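# Remove mat from pet tent and lay it flat

## Task

Pull the mat out of the pet tent and leave it lying flat on the table; dropping it into place is allowed. At the end the tent must be standing upright with its floor corners resting on the tabletop. Nothing may count on the robot to stay where it is, so the grippers must release everything and back away before the finish.

## Robot and tools

Robot: two arms, left_arm and right_arm, each with six joints plus a parallel gripper. The joint order is always waist, shoulder, elbow, wrist pitch, wrist yaw, wrist roll. On both arms the waist, elbow and wrist yaw run opposite to the URDF sign convention, in commands and in every reading. Stated ranges use URDF signs: waist -2.618 to 3.054, shoulder 0.000 to 3.142, elbow 0.000 to 3.142, wrist pitch -1.571 to 1.571, wrist yaw -1.571 to 1.571, wrist roll -2.094 to 2.094. For the three reversed joints, flip the range (elbow becomes -3.142 to 0.000 in your numbers, for example). The true end stop may sit up to 0.036 rad either way of the stated one.

World frame: one shared frame with its origin on the table surface midway between the arms; +z is up, +x reaches out over the table, and left_arm sits on the +y side. The arm names do not correspond to image left or right. Gripper fingers point along the gripper's +z axis and close along its y axis; the reported hand point is between the pads, roughly 1 cm short of the tips. Reported hand positions can be somewhat wrong, especially when the arm is stretched out.

A row is one flat list covering both arms: 14 numbers, left_arm's six joint targets then its opening, followed by right_arm's six joints and opening. Joint values are absolute target angles in radians (not offsets), in the same convention as the Joint positions line. Opening runs from -1 (closed) to +1 (fully open, 0.094 m between pads). Optionally append 12 stiffness factors from 0 to 1 (left's six joints, then right's six) that scale each joint's position gain and persist until changed. A target more than 0.036 rad beyond a joint's range, and further out than its current angle, is rejected; targets beyond the real stop are clipped, and the result may say "joint sent to its limit".

Tools:
- execute_actions(actions): a list of actions; each action is up to 15 rows, one row per 1/30 s control step, and if fewer than 15 rows are given the last one is repeated. An empty list just returns the current state and images.
- move(target, speed, blocking): target is one row as above. All joints of both arms interpolate from their present angles and arrive together, so hands trace curves. speed is the top rate in rad/s of whichever joint has farthest to go (0.01 to 2, default 0.5); paths last between 0.5 and 10 s. Finger openings are applied at the start. There is no obstacle avoidance. With blocking=false you get a result after 0.5 s while motion continues; use wait(0) or stop before sending anything else. The extra "move:" line reports the ending (done, off_target, moving, held, fault), limits=held or limits=none, and the joint of each arm furthest from its target.
- wait(seconds): 0 to 10 s, arms keep their last command; ends early if a running move finishes.
- stop(): decelerates a running move; needs stopping distance, more when fast; fingers keep going.
- zoom_image(camera, region): region [x0, y0, x1, y1] in pixels of that camera's latest image, at most 504 by 504. Cameras: cam_head_left, cam_head_right, cam_high, cam_low, cam_left_wrist, cam_right_wrist, all 672x504.
- finished_scene(scene): ends the current scene, passing its number; irreversible, and the result says whether the goal was met. Release the mat and tent and move both arms away first.

Motion limits: each step, a joint's commanded angle is kept within a fixed distance of its measured angle (waist 0.202, shoulder 0.258, elbow 0.238, wrist pitch 0.573, wrist yaw and roll 0.522 rad), and commands that would carry a hand more than 70 mm from its current spot are scaled back. Big motions therefore need several actions. "Joint targets" in a result shows what is actually being driven; resend those values to freeze a joint. "joint command not followed" means a clearance check altered some targets.

Results: each gripper's position (m) and quaternion wxyz in the world frame, Joint positions and Joint velocities per arm (last entry is pad gap in m and m/s), grip_measured on the command scale, joint torques (offset and noisy), any MOTOR HOT or FAULT lines, and images plus any calibration changes. Calibration intrinsics and world-to-camera transforms were given per camera; treat them as approximate.

Gripping: to hold something, command an opening around 0.03 below grip_measured; smaller gaps squeeze lighter. Very thin material gets weaker grip.

Avoid: arms colliding or pushing against each other, knocking any rigid object (such as the tent frame) off the table, dropping or slamming things, fast contacts, and targets set far beyond a contact, which press hard. Holding loads heats motors; at 90 °C the arm is halted for 10 s, and at 100 °C it goes limp and falls. Objects may occasionally get nudged by outside forces. Time taken by the robot and jerky, effortful motion both count against you.

Each tool is called after "Call:" as name(argument=value, ...) on one line, values as JSON.

## Session

Call:
execute_actions(actions=[])

Scene clock: 0.00 s.
left_arm: end_effector_position=(+0.3723, +0.2065, +0.4117) grip_measured=+1.000 end_effector_quat_wxyz=(+0.709, +0.060, +0.700, -0.059) | right_arm: end_effector_position=(+0.4058, -0.2910, +0.4182) grip_measured=+1.000 end_effector_quat_wxyz=(+0.716, -0.056, +0.693, +0.057)
Joint names: [waist, shoulder, elbow, wrist pitch, wrist yaw, wrist roll]
Joint positions: left_arm=[-0.011  1.061 -1.06   0.013  0.014  0.002  0.094] | right_arm=[-0.007  1.041 -1.056  0.017  0.01  -0.001  0.094]
Joint velocities: left_arm=[ 0.002 -0.007  0.017  0.022 -0.051  0.037  0.   ] | right_arm=[-0.002  0.002  0.002 -0.007 -0.007 -0.022  0.   ]
Joint torques (N m, as the arm reports them, + toward a larger Joint positions number): no reading
Motor temperatures (°C, as the motors report them): left_arm=[20 21 21 21 18 17] | right_arm=[19 19 20 20 18 17]
Joint targets: left_arm=[-0.011 1.052 -1.071 0.019 0.014 -0.001] | right_arm=[-0.007 1.033 -1.066 0.019 0.010 -0.001]
Joint stiffness scale: left_arm=[1. 1. 1. 1. 1. 1.] | right_arm=[1. 1. 1. 1. 1. 1.]

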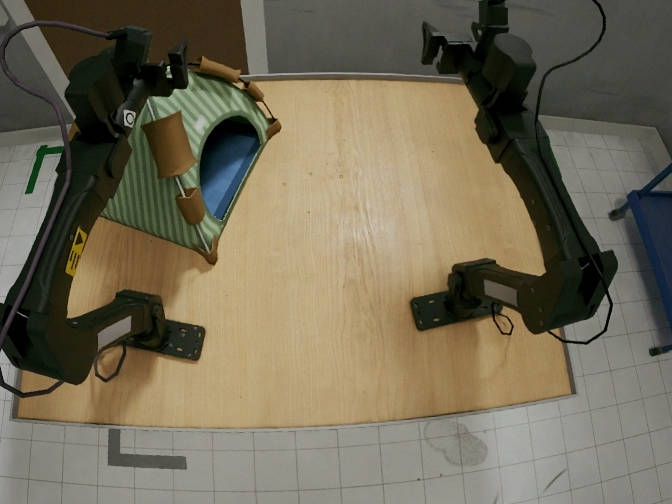

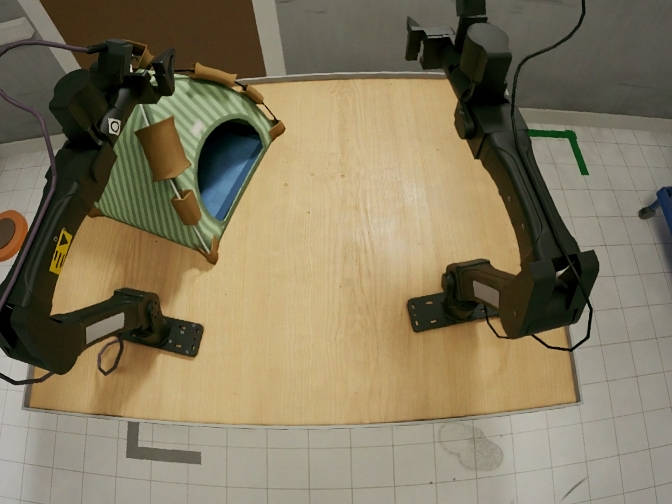

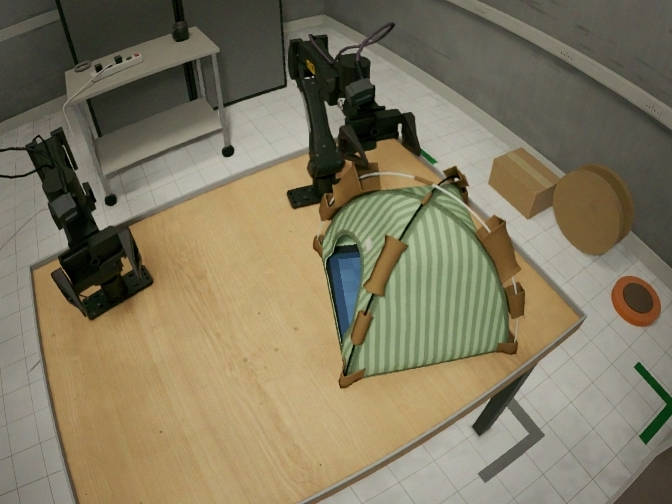

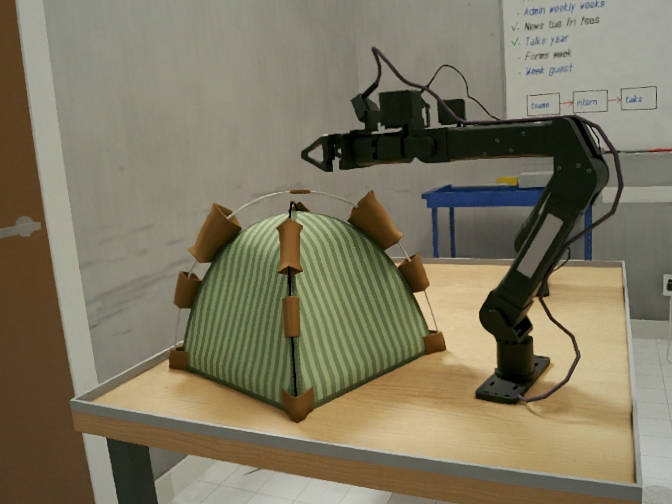

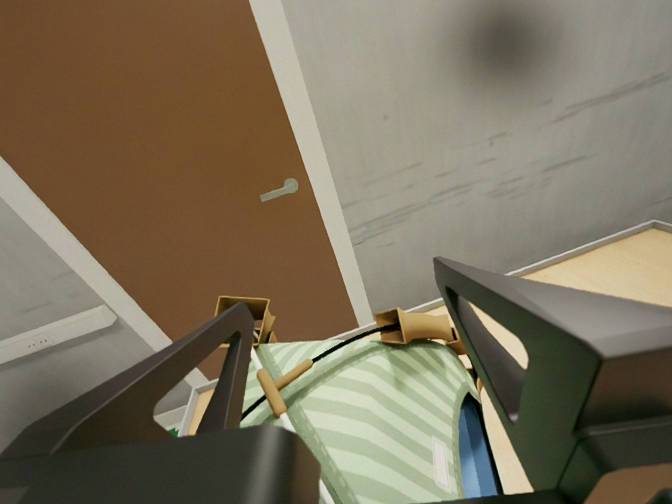

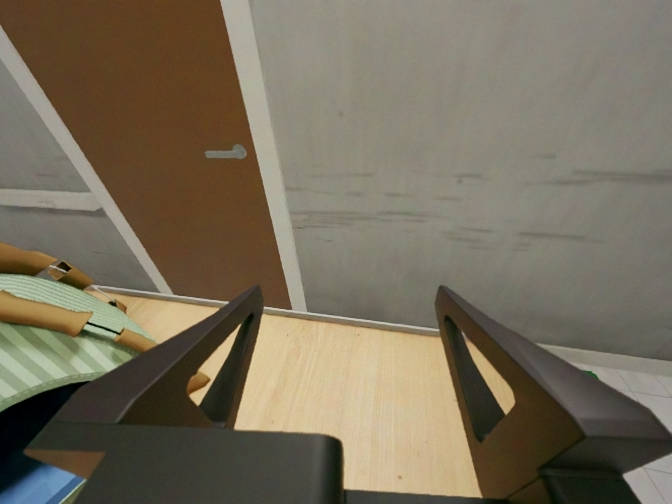

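Call:
move(target=[-0.2,1.506,-1.96,-1.134,0,-0.42,0.3,-0.81,1.674,-1.02,-0.135,0,1.57,0], speed=1.0)

Scene clock: 3.03 s.
left_arm: end_effector_position=(+0.3823, +0.2738, +0.3779) grip_measured=+0.302 end_effector_quat_wxyz=(+0.413, -0.187, +0.887, -0.085) | right_arm: end_effector_position=(+0.2958, +0.0227, +0.1105) grip_measured=+0.002 end_effector_quat_wxyz=(+0.116, +0.279, +0.876, +0.375)
Joint names: [waist, shoulder, elbow, wrist pitch, wrist yaw, wrist roll]
Joint positions: left_arm=[-0.19   1.498 -1.925 -1.127  0.007 -0.416  0.061] | right_arm=[-0.805  1.67  -1.027 -0.122  0.009  1.57   0.047]
Joint velocities: left_arm=[-0.012  0.002  0.027  0.022 -0.066 -0.022  0.   ] | right_arm=[-0.002  0.002  0.027  0.022  0.066 -0.007 -0.   ]
Joint torques (N m, as the arm reports them, + toward a larger Joint positions number): left_arm=[-1.01 -4.04 -7.76  1.95 -0.01 -0.01] | right_arm=[-0.29 -6.12 -6.93  0.88 -0.11 -0.02]
Motor temperatures (°C, as the motors report them): left_arm=[20 21 21 21 18 17] | right_arm=[19 19 20 21 18 17]
Joint targets: left_arm=[-0.200 1.506 -1.960 -1.134 0.000 -0.420] | right_arm=[-0.810 1.674 -1.020 -0.135 -0.000 1.570]
Joint stiffness scale: left_arm=[1. 1. 1. 1. 1. 1.] | right_arm=[1. 1. 1. 1. 1. 1.]
move: off_target (left_arm); limits=none; left_arm: farthest joint: the elbow, 0.035 radians from its target (0.900 radians at the start); right_arm: farthest joint: the wrist pitch, 0.013 radians from its target (0.152 radians at the start)
camera_calibration (this result's frames):
cam_left_wrist: T_world_to_cam=[[0.0866784, -0.990216, 0.109359, 0.195506], [-0.932135, -0.119351, -0.341876, 0.543029], [0.351583, -0.0723045, -0.93336, 0.349408], [0, 0, 0, 1]] pos_world=[0.366384, 0.283668, 0.490392]
cam_right_wrist: T_world_to_cam=[[-0.417768, -0.504346, -0.755715, 0.224207], [-0.901123, 0.123844, 0.415501, 0.244055], [-0.115965, 0.854575, -0.506215, 0.196377], [0, 0, 0, 1]] pos_world=[0.336363, -0.0849656, 0.167441]

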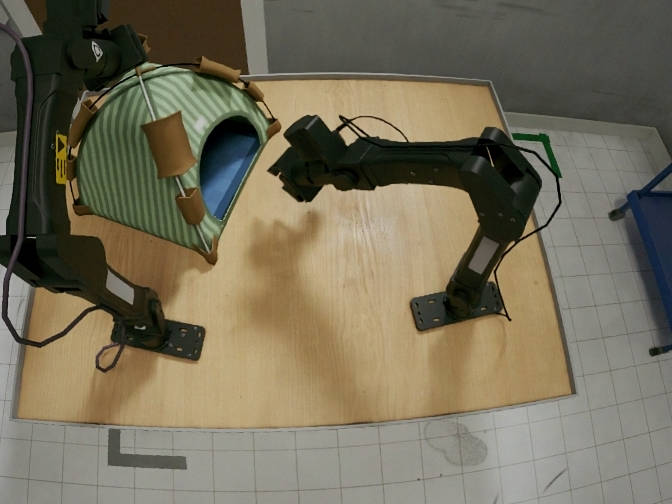

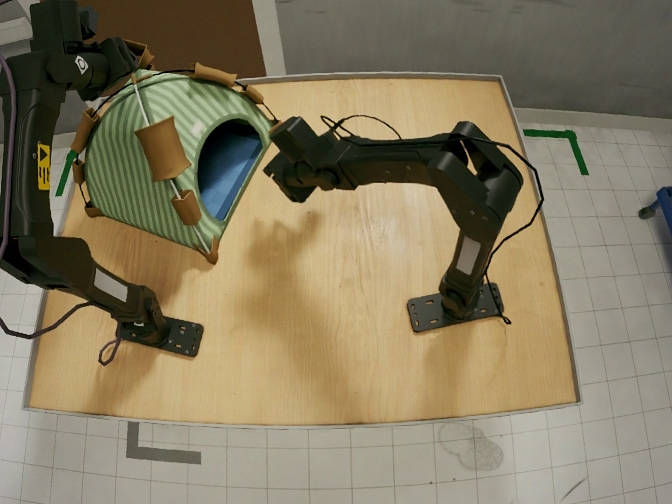

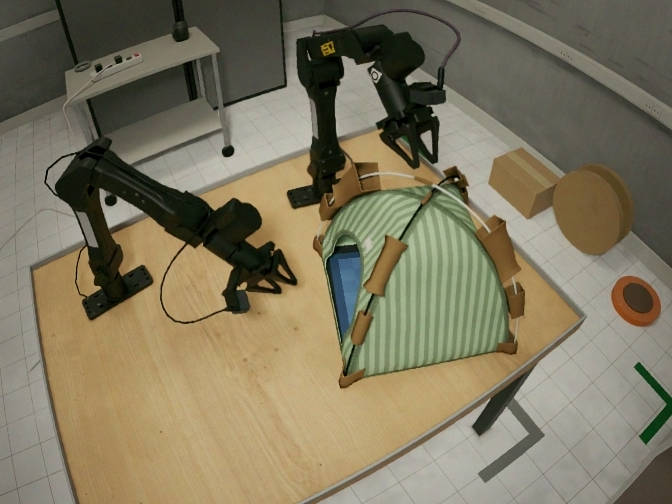

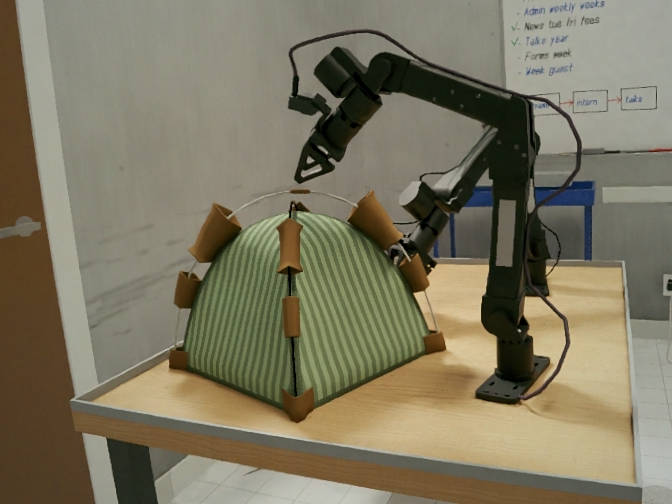

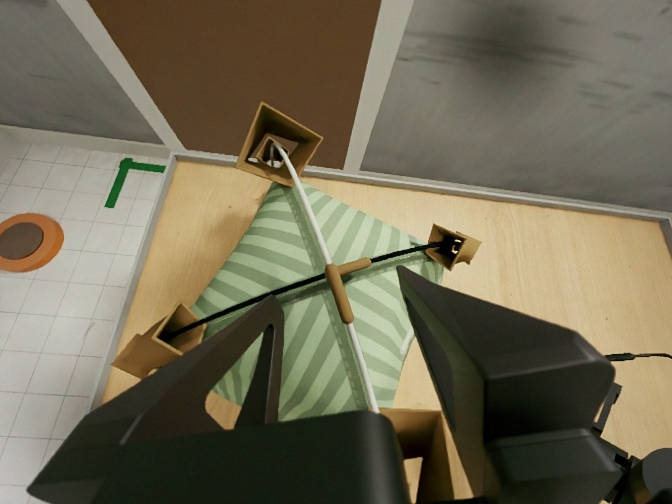

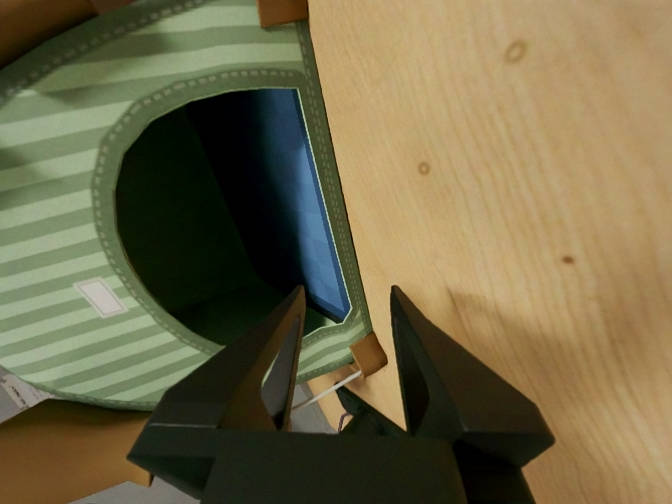

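Call:
move(target=[-0.19,1.745,-2.2,-1.39,0,-0.42,0.3,-0.81,2.128,-1.55,-0.22,0,1.57,0], speed=0.5)

Scene clock: 4.90 s.
left_arm: end_effector_position=(+0.3999, +0.2736, +0.3304) grip_measured=+0.302 end_effector_quat_wxyz=(+0.295, -0.196, +0.933, -0.060) | right_arm: end_effector_position=(+0.3594, +0.1113, +0.0747) grip_measured=+0.002 end_effector_quat_wxyz=(+0.110, +0.282, +0.883, +0.357)
Joint names: [waist, shoulder, elbow, wrist pitch, wrist yaw, wrist roll]
Joint positions: left_arm=[-0.19   1.743 -2.166 -1.383  0.007 -0.416  0.061] | right_arm=[-0.805  2.123 -1.519 -0.2    0.009  1.571  0.047]
Joint velocities: left_arm=[ 0.007  0.002  0.017  0.022  0.022 -0.007  0.   ] | right_arm=[-0.007  0.012  0.017  0.066 -0.037  0.007  0.001]
Joint torques (N m, as the arm reports them, + toward a larger Joint positions number): left_arm=[ 0.12 -5.98 -7.98  1.6  -0.1  -0.1 ] | right_arm=[ -0.3   -9.48 -10.54   0.78  -0.12  -0.02]
Motor temperatures (°C, as the motors report them): left_arm=[20 21 22 22 18 17] | right_arm=[19 19 21 21 18 17]
Joint targets: left_arm=[-0.190 1.745 -2.200 -1.390 0.000 -0.420] | right_arm=[-0.810 2.128 -1.550 -0.220 0.000 1.570]
Joint stiffness scale: left_arm=[1. 1. 1. 1. 1. 1.] | right_arm=[1. 1. 1. 1. 1. 1.]
move: off_target (left_arm, right_arm); limits=none; left_arm: farthest joint: the elbow, 0.034 radians from its target (0.275 radians at the start); right_arm: farthest joint: the elbow, 0.031 radians from its target (0.523 radians at the start)
camera_calibration (this result's frames):
cam_left_wrist: T_world_to_cam=[[0.111494, -0.990328, 0.0825827, 0.197983], [-0.98872, -0.118907, -0.0910667, 0.482821], [0.100006, -0.0714978, -0.992415, 0.418766], [0, 0, 0, 1]] pos_world=[0.413422, 0.28342, 0.443208]
cam_right_wrist: T_world_to_cam=[[-0.435687, -0.527368, -0.729424, 0.275431], [-0.891023, 0.137911, 0.432502, 0.298755], [-0.127492, 0.83837, -0.529983, 0.11764], [0, 0, 0, 1]] pos_world=[0.401198, 0.00542601, 0.134041]

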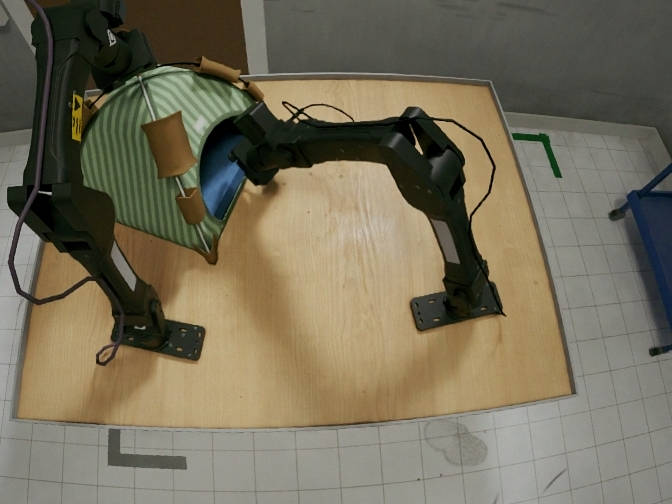

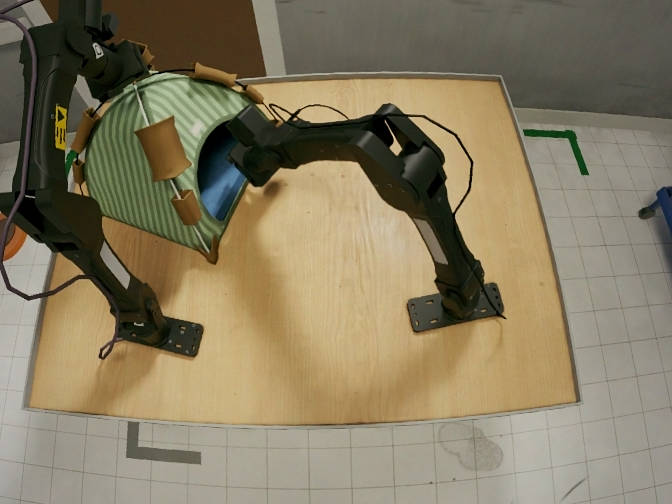

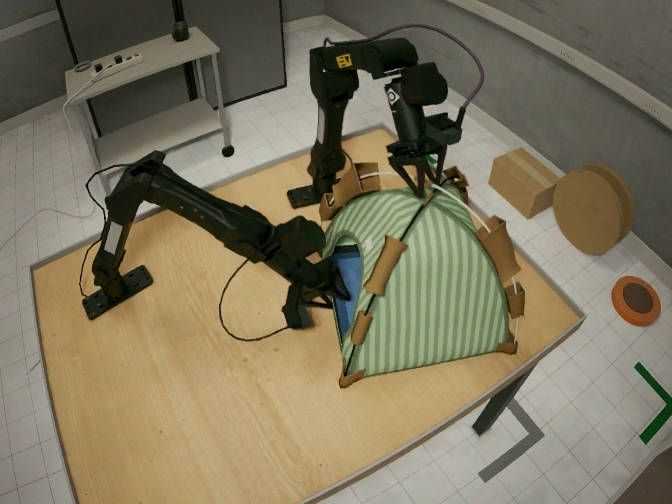

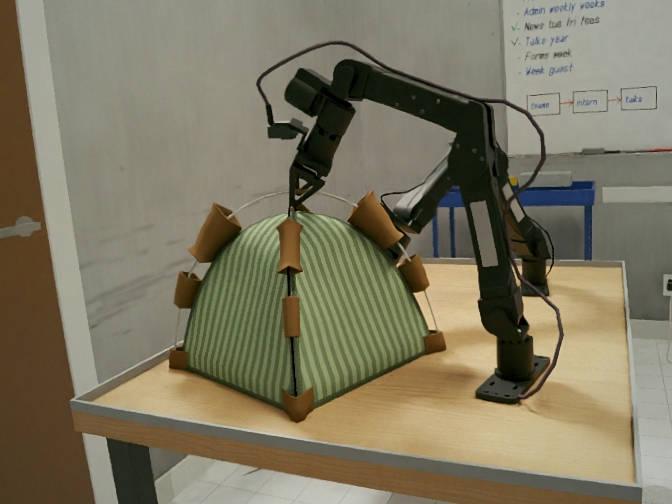

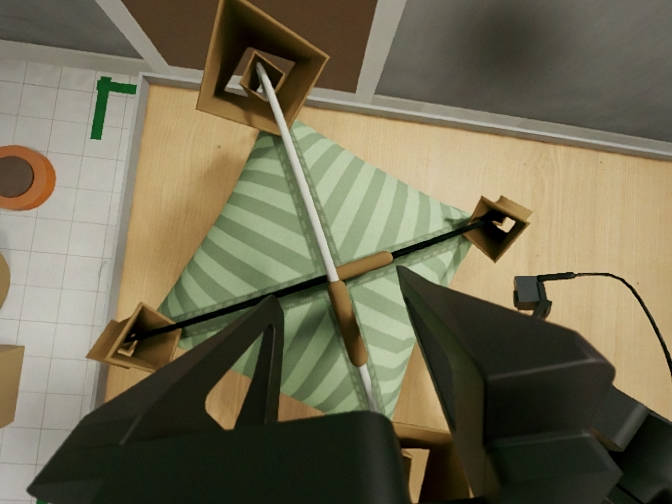

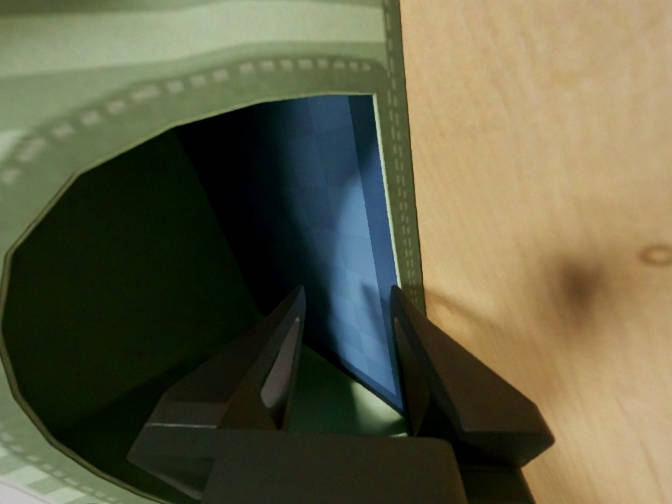

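Call:
move(target=[-0.19,1.745,-2.2,-1.39,0,-0.42,-0.8,-0.81,2.295,-1.79,-0.385,0,1.57,0], speed=0.3)

Call:
zoom_image(camera="cam_high", region=[270,200,430,390])

Scene clock: 6.63 s.
left_arm: end_effector_position=(+0.3998, +0.2735, +0.3304) grip_measured=-0.798 end_effector_quat_wxyz=(+0.295, -0.196, +0.933, -0.060) | right_arm: end_effector_position=(+0.3738, +0.1314, +0.0531) grip_measured=+0.002 end_effector_quat_wxyz=(+0.098, +0.287, +0.898, +0.319)
Joint names: [waist, shoulder, elbow, wrist pitch, wrist yaw, wrist roll]
Joint positions: left_arm=[-0.19   1.743 -2.166 -1.383  0.006 -0.416  0.01 ] | right_arm=[-0.805  2.287 -1.76  -0.364  0.009  1.571  0.047]
Joint velocities: left_arm=[ 0.002  0.007  0.007 -0.066  0.066  0.007 -0.001] | right_arm=[-0.017 -0.027 -0.002  0.037  0.007 -0.022 -0.002]
Joint torques (N m, as the arm reports them, + toward a larger Joint positions number): left_arm=[ 0.07 -6.19 -7.62  1.61 -0.05 -0.02] | right_arm=[ -0.31 -10.37 -10.45   0.67  -0.11  -0.02]
Motor temperatures (°C, as the motors report them): left_arm=[20 21 22 22 18 17] | right_arm=[19 20 21 21 18 17]
Joint targets: left_arm=[-0.190 1.745 -2.200 -1.390 -0.000 -0.420] | right_arm=[-0.810 2.295 -1.790 -0.385 -0.000 1.570]
Joint stiffness scale: left_arm=[1. 1. 1. 1. 1. 1.] | right_arm=[1. 1. 1. 1. 1. 1.]
move: off_target (left_arm, right_arm); limits=none; left_arm: farthest joint: the elbow, 0.034 radians from its target (0.034 radians at the start); right_arm: farthest joint: the elbow, 0.030 radians from its target (0.271 radians at the start)
camera_calibration (this result's frames):
cam_left_wrist: T_world_to_cam=[[0.111309, -0.990326, 0.0828477, 0.197915], [-0.988781, -0.118719, -0.0906513, 0.482566], [0.0996099, -0.071828, -0.992431, 0.418968], [0, 0, 0, 1]] pos_world=[0.413389, 0.283384, 0.443145]
cam_right_wrist: T_world_to_cam=[[-0.471264, -0.576965, -0.6671, 0.293118], [-0.868124, 0.169835, 0.466387, 0.303616], [-0.155793, 0.798917, -0.580914, 0.109646], [0, 0, 0, 1]] pos_world=[0.418794, 0.0299565, 0.117632]

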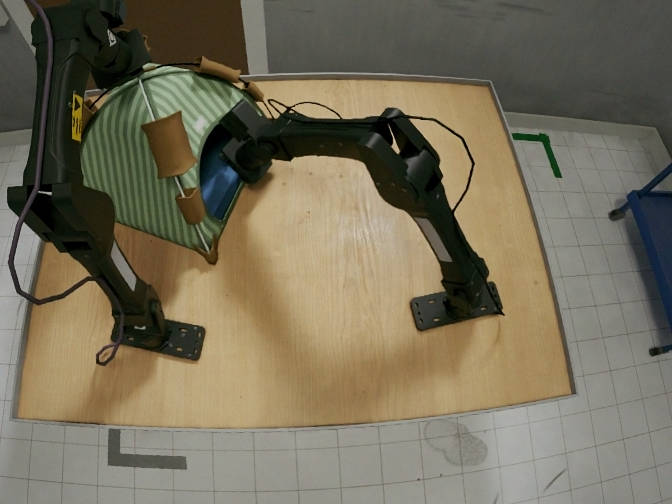

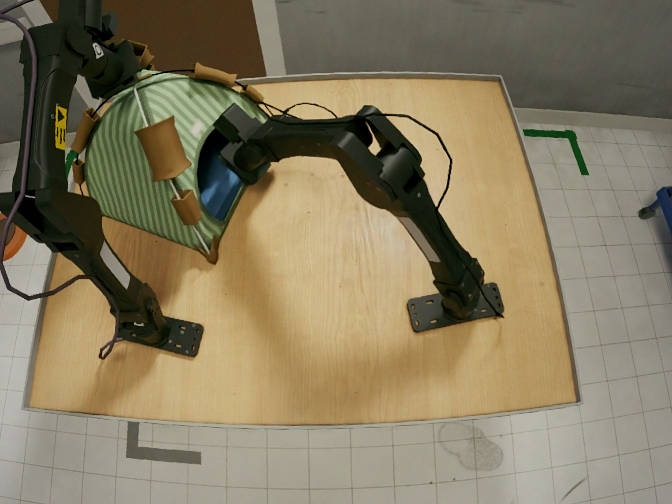

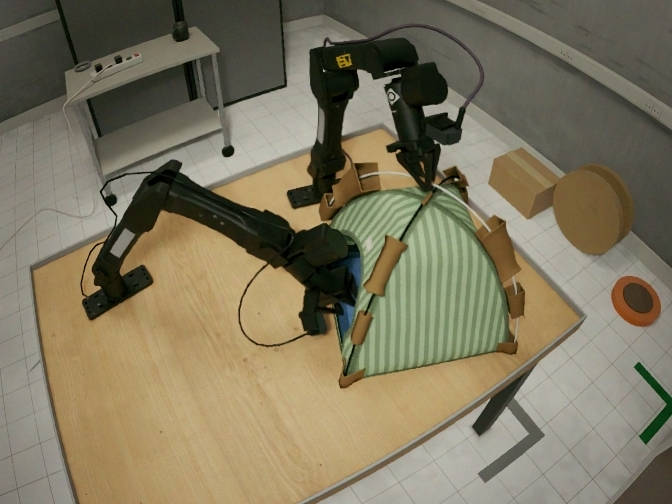

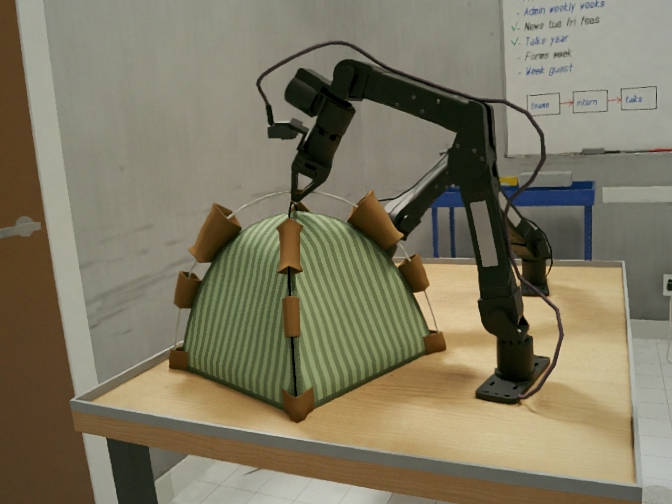

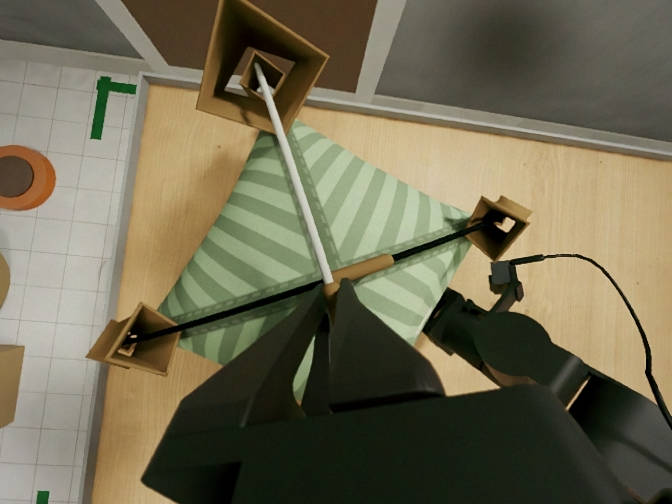

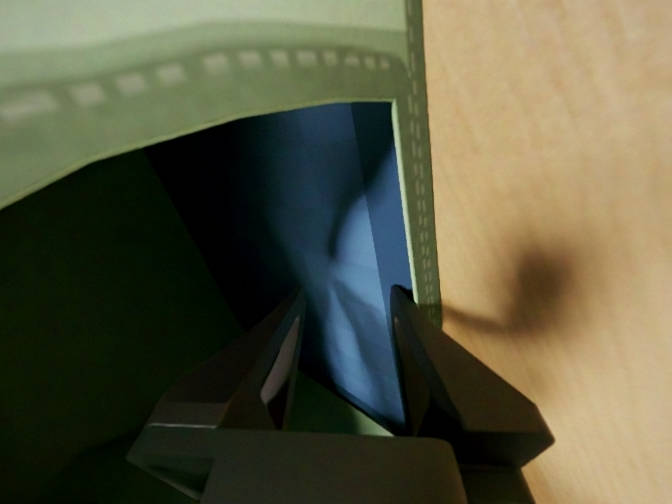

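Region (270, 200, 430, 390) of cam_high's 672x504 image, scaled by 2.653, with more detail than that image has; it fills the left 424 columns of this view, and the rest is white.

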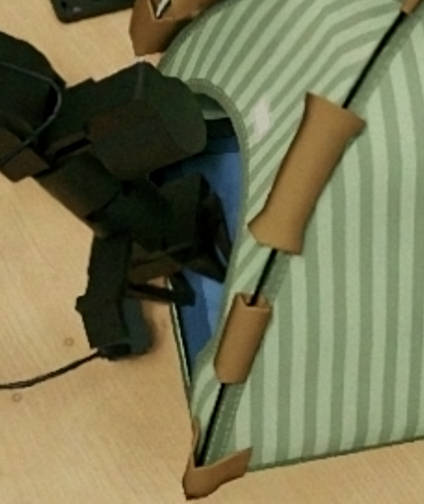

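Call:
move(target=[-0.19,1.745,-2.2,-1.39,0,-0.42,-0.86,-0.81,2.295,-1.70,-0.385,0,1.57,0], speed=0.15)

Call:
zoom_image(camera="cam_high", region=[300,260,400,380])

Scene clock: 7.47 s.
left_arm: end_effector_position=(+0.3998, +0.2735, +0.3304) grip_measured=-0.858 end_effector_quat_wxyz=(+0.295, -0.196, +0.933, -0.060) | right_arm: end_effector_position=(+0.3718, +0.1287, +0.0460) grip_measured=+0.001 end_effector_quat_wxyz=(+0.097, +0.288, +0.899, +0.315)
Joint names: [waist, shoulder, elbow, wrist pitch, wrist yaw, wrist roll]
Joint positions: left_arm=[-0.19   1.743 -2.166 -1.383  0.006 -0.416  0.007] | right_arm=[-0.805  2.287 -1.735 -0.348  0.009  1.571  0.047]
Joint velocities: left_arm=[ 0.012 -0.022  0.002  0.022 -0.066 -0.022  0.   ] | right_arm=[-0.007 -0.012  0.002  0.066  0.022 -0.022 -0.001]
Joint torques (N m, as the arm reports them, + toward a larger Joint positions number): left_arm=[ 0.21 -6.   -7.56  1.6  -0.04 -0.08] | right_arm=[ -0.31 -10.28  -4.39   0.5   -0.11  -0.03]
Motor temperatures (°C, as the motors report them): left_arm=[20 22 22 22 18 17] | right_arm=[19 20 21 21 18 17]
Joint targets: left_arm=[-0.190 1.745 -2.200 -1.390 0.000 -0.420] | right_arm=[-0.810 2.295 -1.700 -0.385 0.000 1.570]
Joint stiffness scale: left_arm=[1. 1. 1. 1. 1. 1.] | right_arm=[1. 1. 1. 1. 1. 1.]
move: off_target (left_arm, right_arm); limits=none; left_arm: farthest joint: the elbow, 0.034 radians from its target (0.034 radians at the start); right_arm: farthest joint: the wrist pitch, 0.037 radians from its target (0.021 radians at the start)
camera_calibration (this result's frames):
cam_left_wrist: T_world_to_cam=[[0.111309, -0.990326, 0.0828477, 0.197915], [-0.988781, -0.118719, -0.0906513, 0.482566], [0.0996099, -0.071828, -0.992431, 0.418968], [0, 0, 0, 1]] pos_world=[0.413389, 0.283384, 0.443145]
cam_right_wrist: T_world_to_cam=[[-0.474365, -0.581288, -0.661122, 0.287292], [-0.865939, 0.17288, 0.46932, 0.304362], [-0.158515, 0.795121, -0.585368, 0.109092], [0, 0, 0, 1]] pos_world=[0.417133, 0.0276402, 0.110951]

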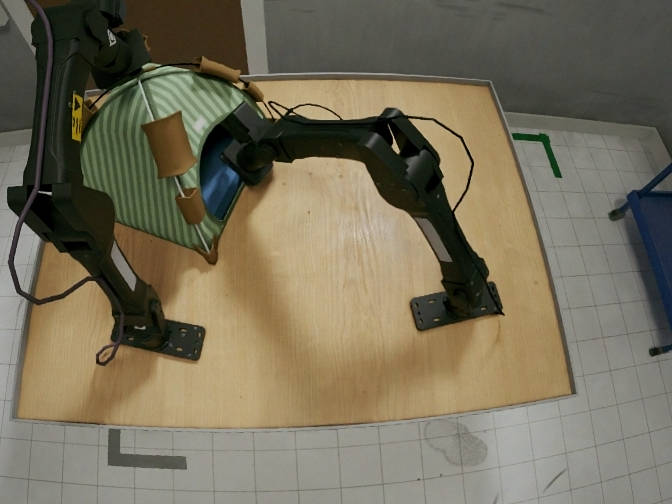

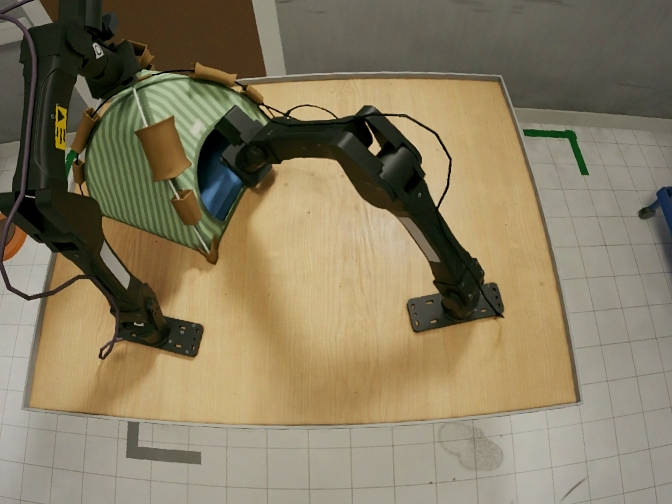

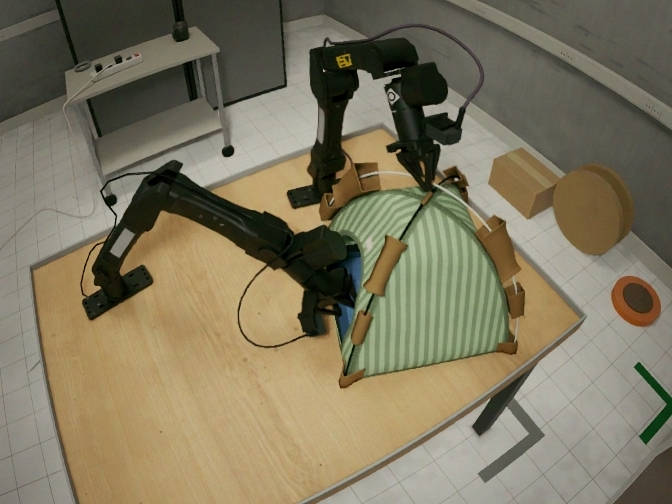

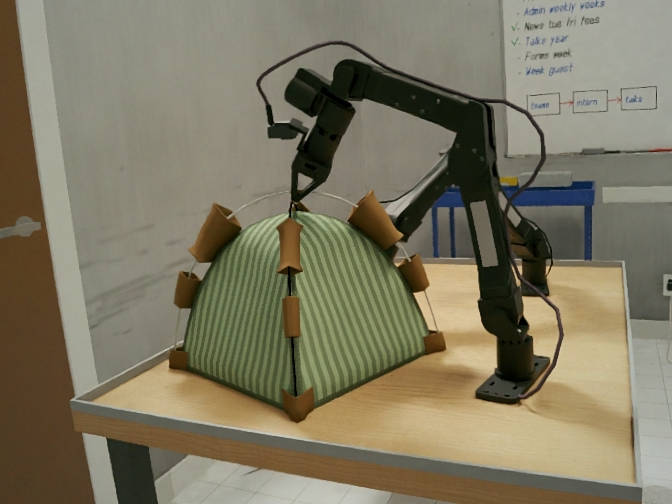

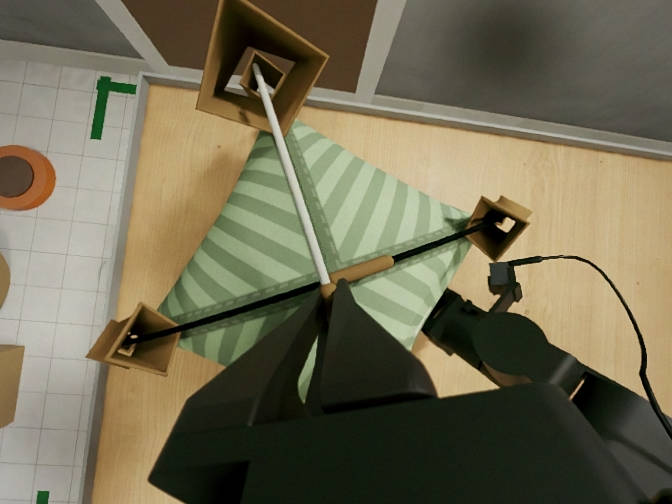

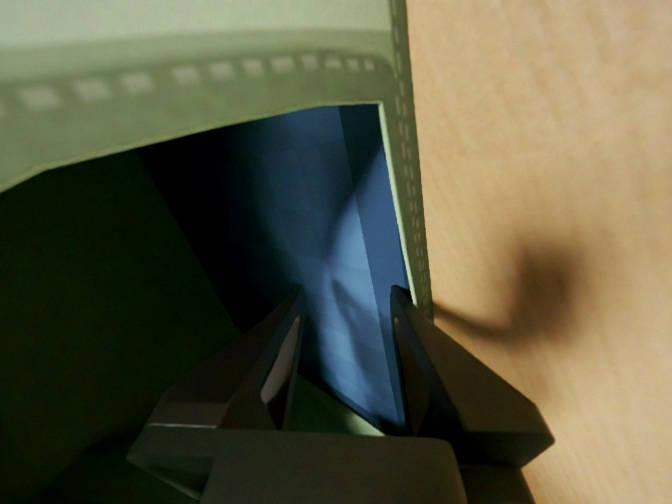

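Region (300, 260, 400, 380) of cam_high's 672x504 image, scaled by 4.200, with more detail than that image has.

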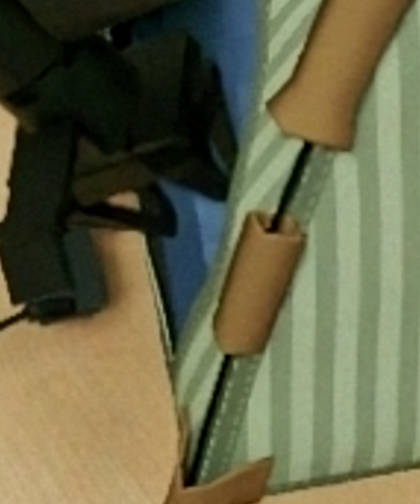

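Call:
move(target=[-0.19,1.745,-2.2,-1.39,0,-0.42,-0.93,-0.81,2.445,-1.97,-0.42,0,1.57,0], speed=0.25)

Call:
zoom_image(camera="cam_high", region=[300,260,400,380])

Scene clock: 8.90 s.
left_arm: end_effector_position=(+0.3998, +0.2735, +0.3304) grip_measured=-0.922 end_effector_quat_wxyz=(+0.294, -0.202, +0.932, -0.062) | right_arm: end_effector_position=(+0.3946, +0.1605, +0.0499) grip_measured=+0.001 end_effector_quat_wxyz=(+0.103, +0.285, +0.892, +0.336)
Joint names: [waist, shoulder, elbow, wrist pitch, wrist yaw, wrist roll]
Joint positions: left_arm=[-0.19   1.743 -2.166 -1.383  0.006 -0.429  0.004] | right_arm=[-0.805  2.417 -1.95  -0.385  0.009  1.571  0.047]
Joint velocities: left_arm=[ 0.017 -0.012  0.007 -0.007  0.051  0.066 -0.001] | right_arm=[-0.007 -0.007 -0.007 -0.051 -0.066  0.066 -0.001]
Joint torques (N m, as the arm reports them, + toward a larger Joint positions number): left_arm=[ 0.34 -6.19 -7.5   1.6  -0.07  0.08] | right_arm=[-0.26 -9.86 -9.65  0.57 -0.1  -0.03]
Motor temperatures (°C, as the motors report them): left_arm=[20 22 22 22 18 17] | right_arm=[19 21 21 21 18 17]
Joint targets: left_arm=[-0.190 1.745 -2.200 -1.390 0.000 -0.420] | right_arm=[-0.810 2.445 -1.970 -0.420 -0.000 1.570]
Joint stiffness scale: left_arm=[1. 1. 1. 1. 1. 1.] | right_arm=[1. 1. 1. 1. 1. 1.]
move: off_target (left_arm, right_arm); limits=none; left_arm: farthest joint: the elbow, 0.034 radians from its target (0.034 radians at the start); right_arm: farthest joint: the wrist pitch, 0.035 radians from its target (0.072 radians at the start)
camera_calibration (this result's frames):
cam_left_wrist: T_world_to_cam=[[0.121508, -0.988502, 0.0899967, 0.190977], [-0.987497, -0.129561, -0.0898004, 0.484737], [0.100428, -0.07796, -0.991885, 0.420138], [0, 0, 0, 1]] pos_world=[0.413278, 0.284338, 0.443071]
cam_right_wrist: T_world_to_cam=[[-0.455804, -0.554759, -0.69605, 0.309352], [-0.878599, 0.155226, 0.451628, 0.325487], [-0.142499, 0.817403, -0.558164, 0.078466], [0, 0, 0, 1]] pos_world=[0.438158, 0.0569534, 0.112122]

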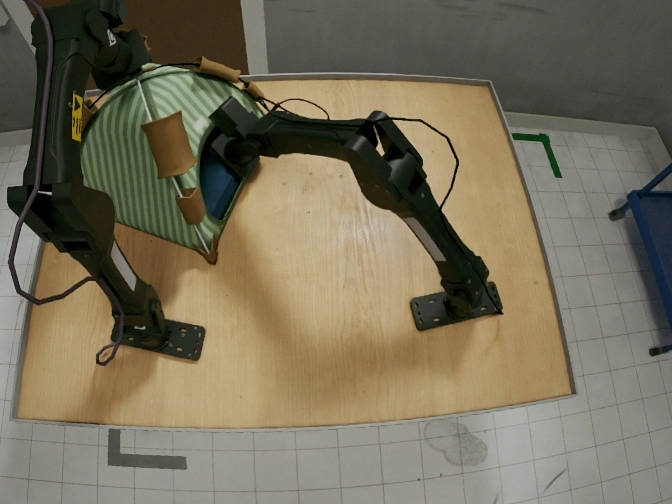

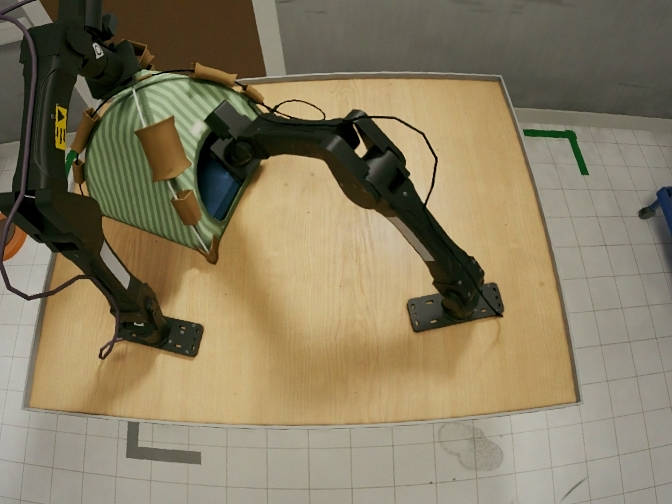

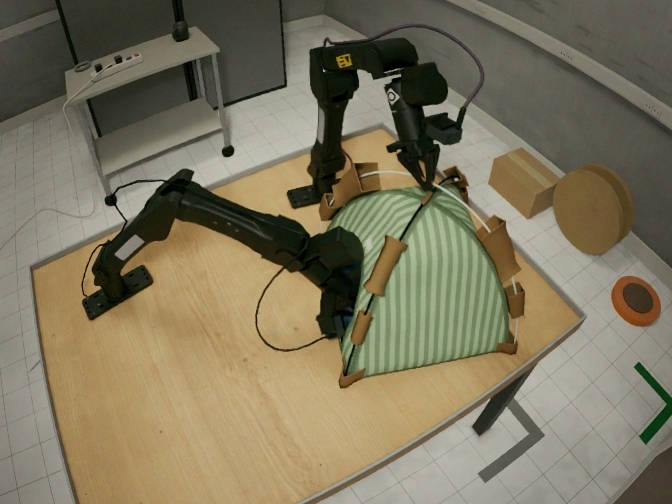

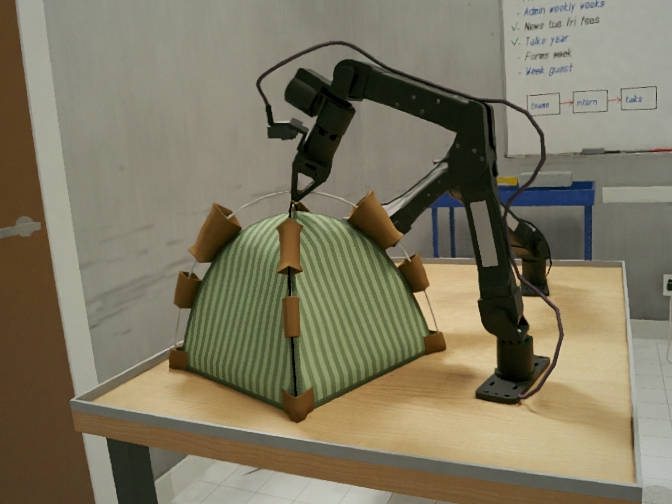

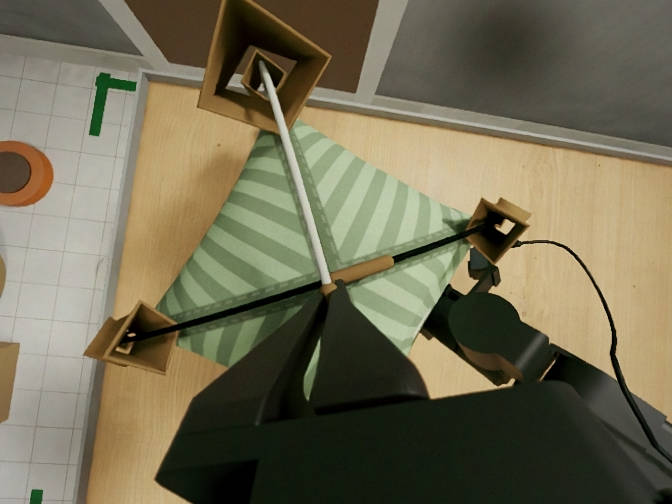

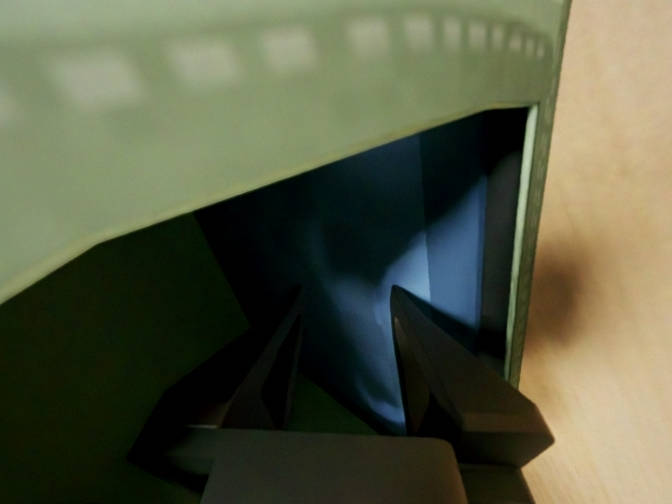

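Region (300, 260, 400, 380) of cam_high's 672x504 image, scaled by 4.200, with more detail than that image has.

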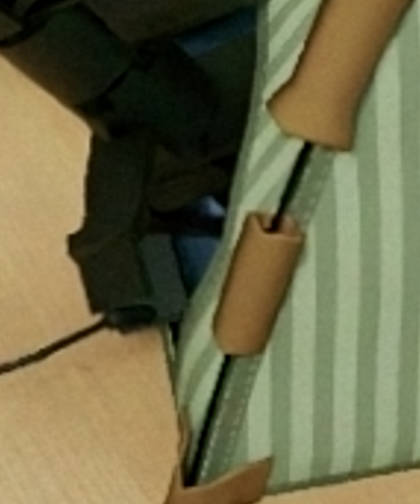

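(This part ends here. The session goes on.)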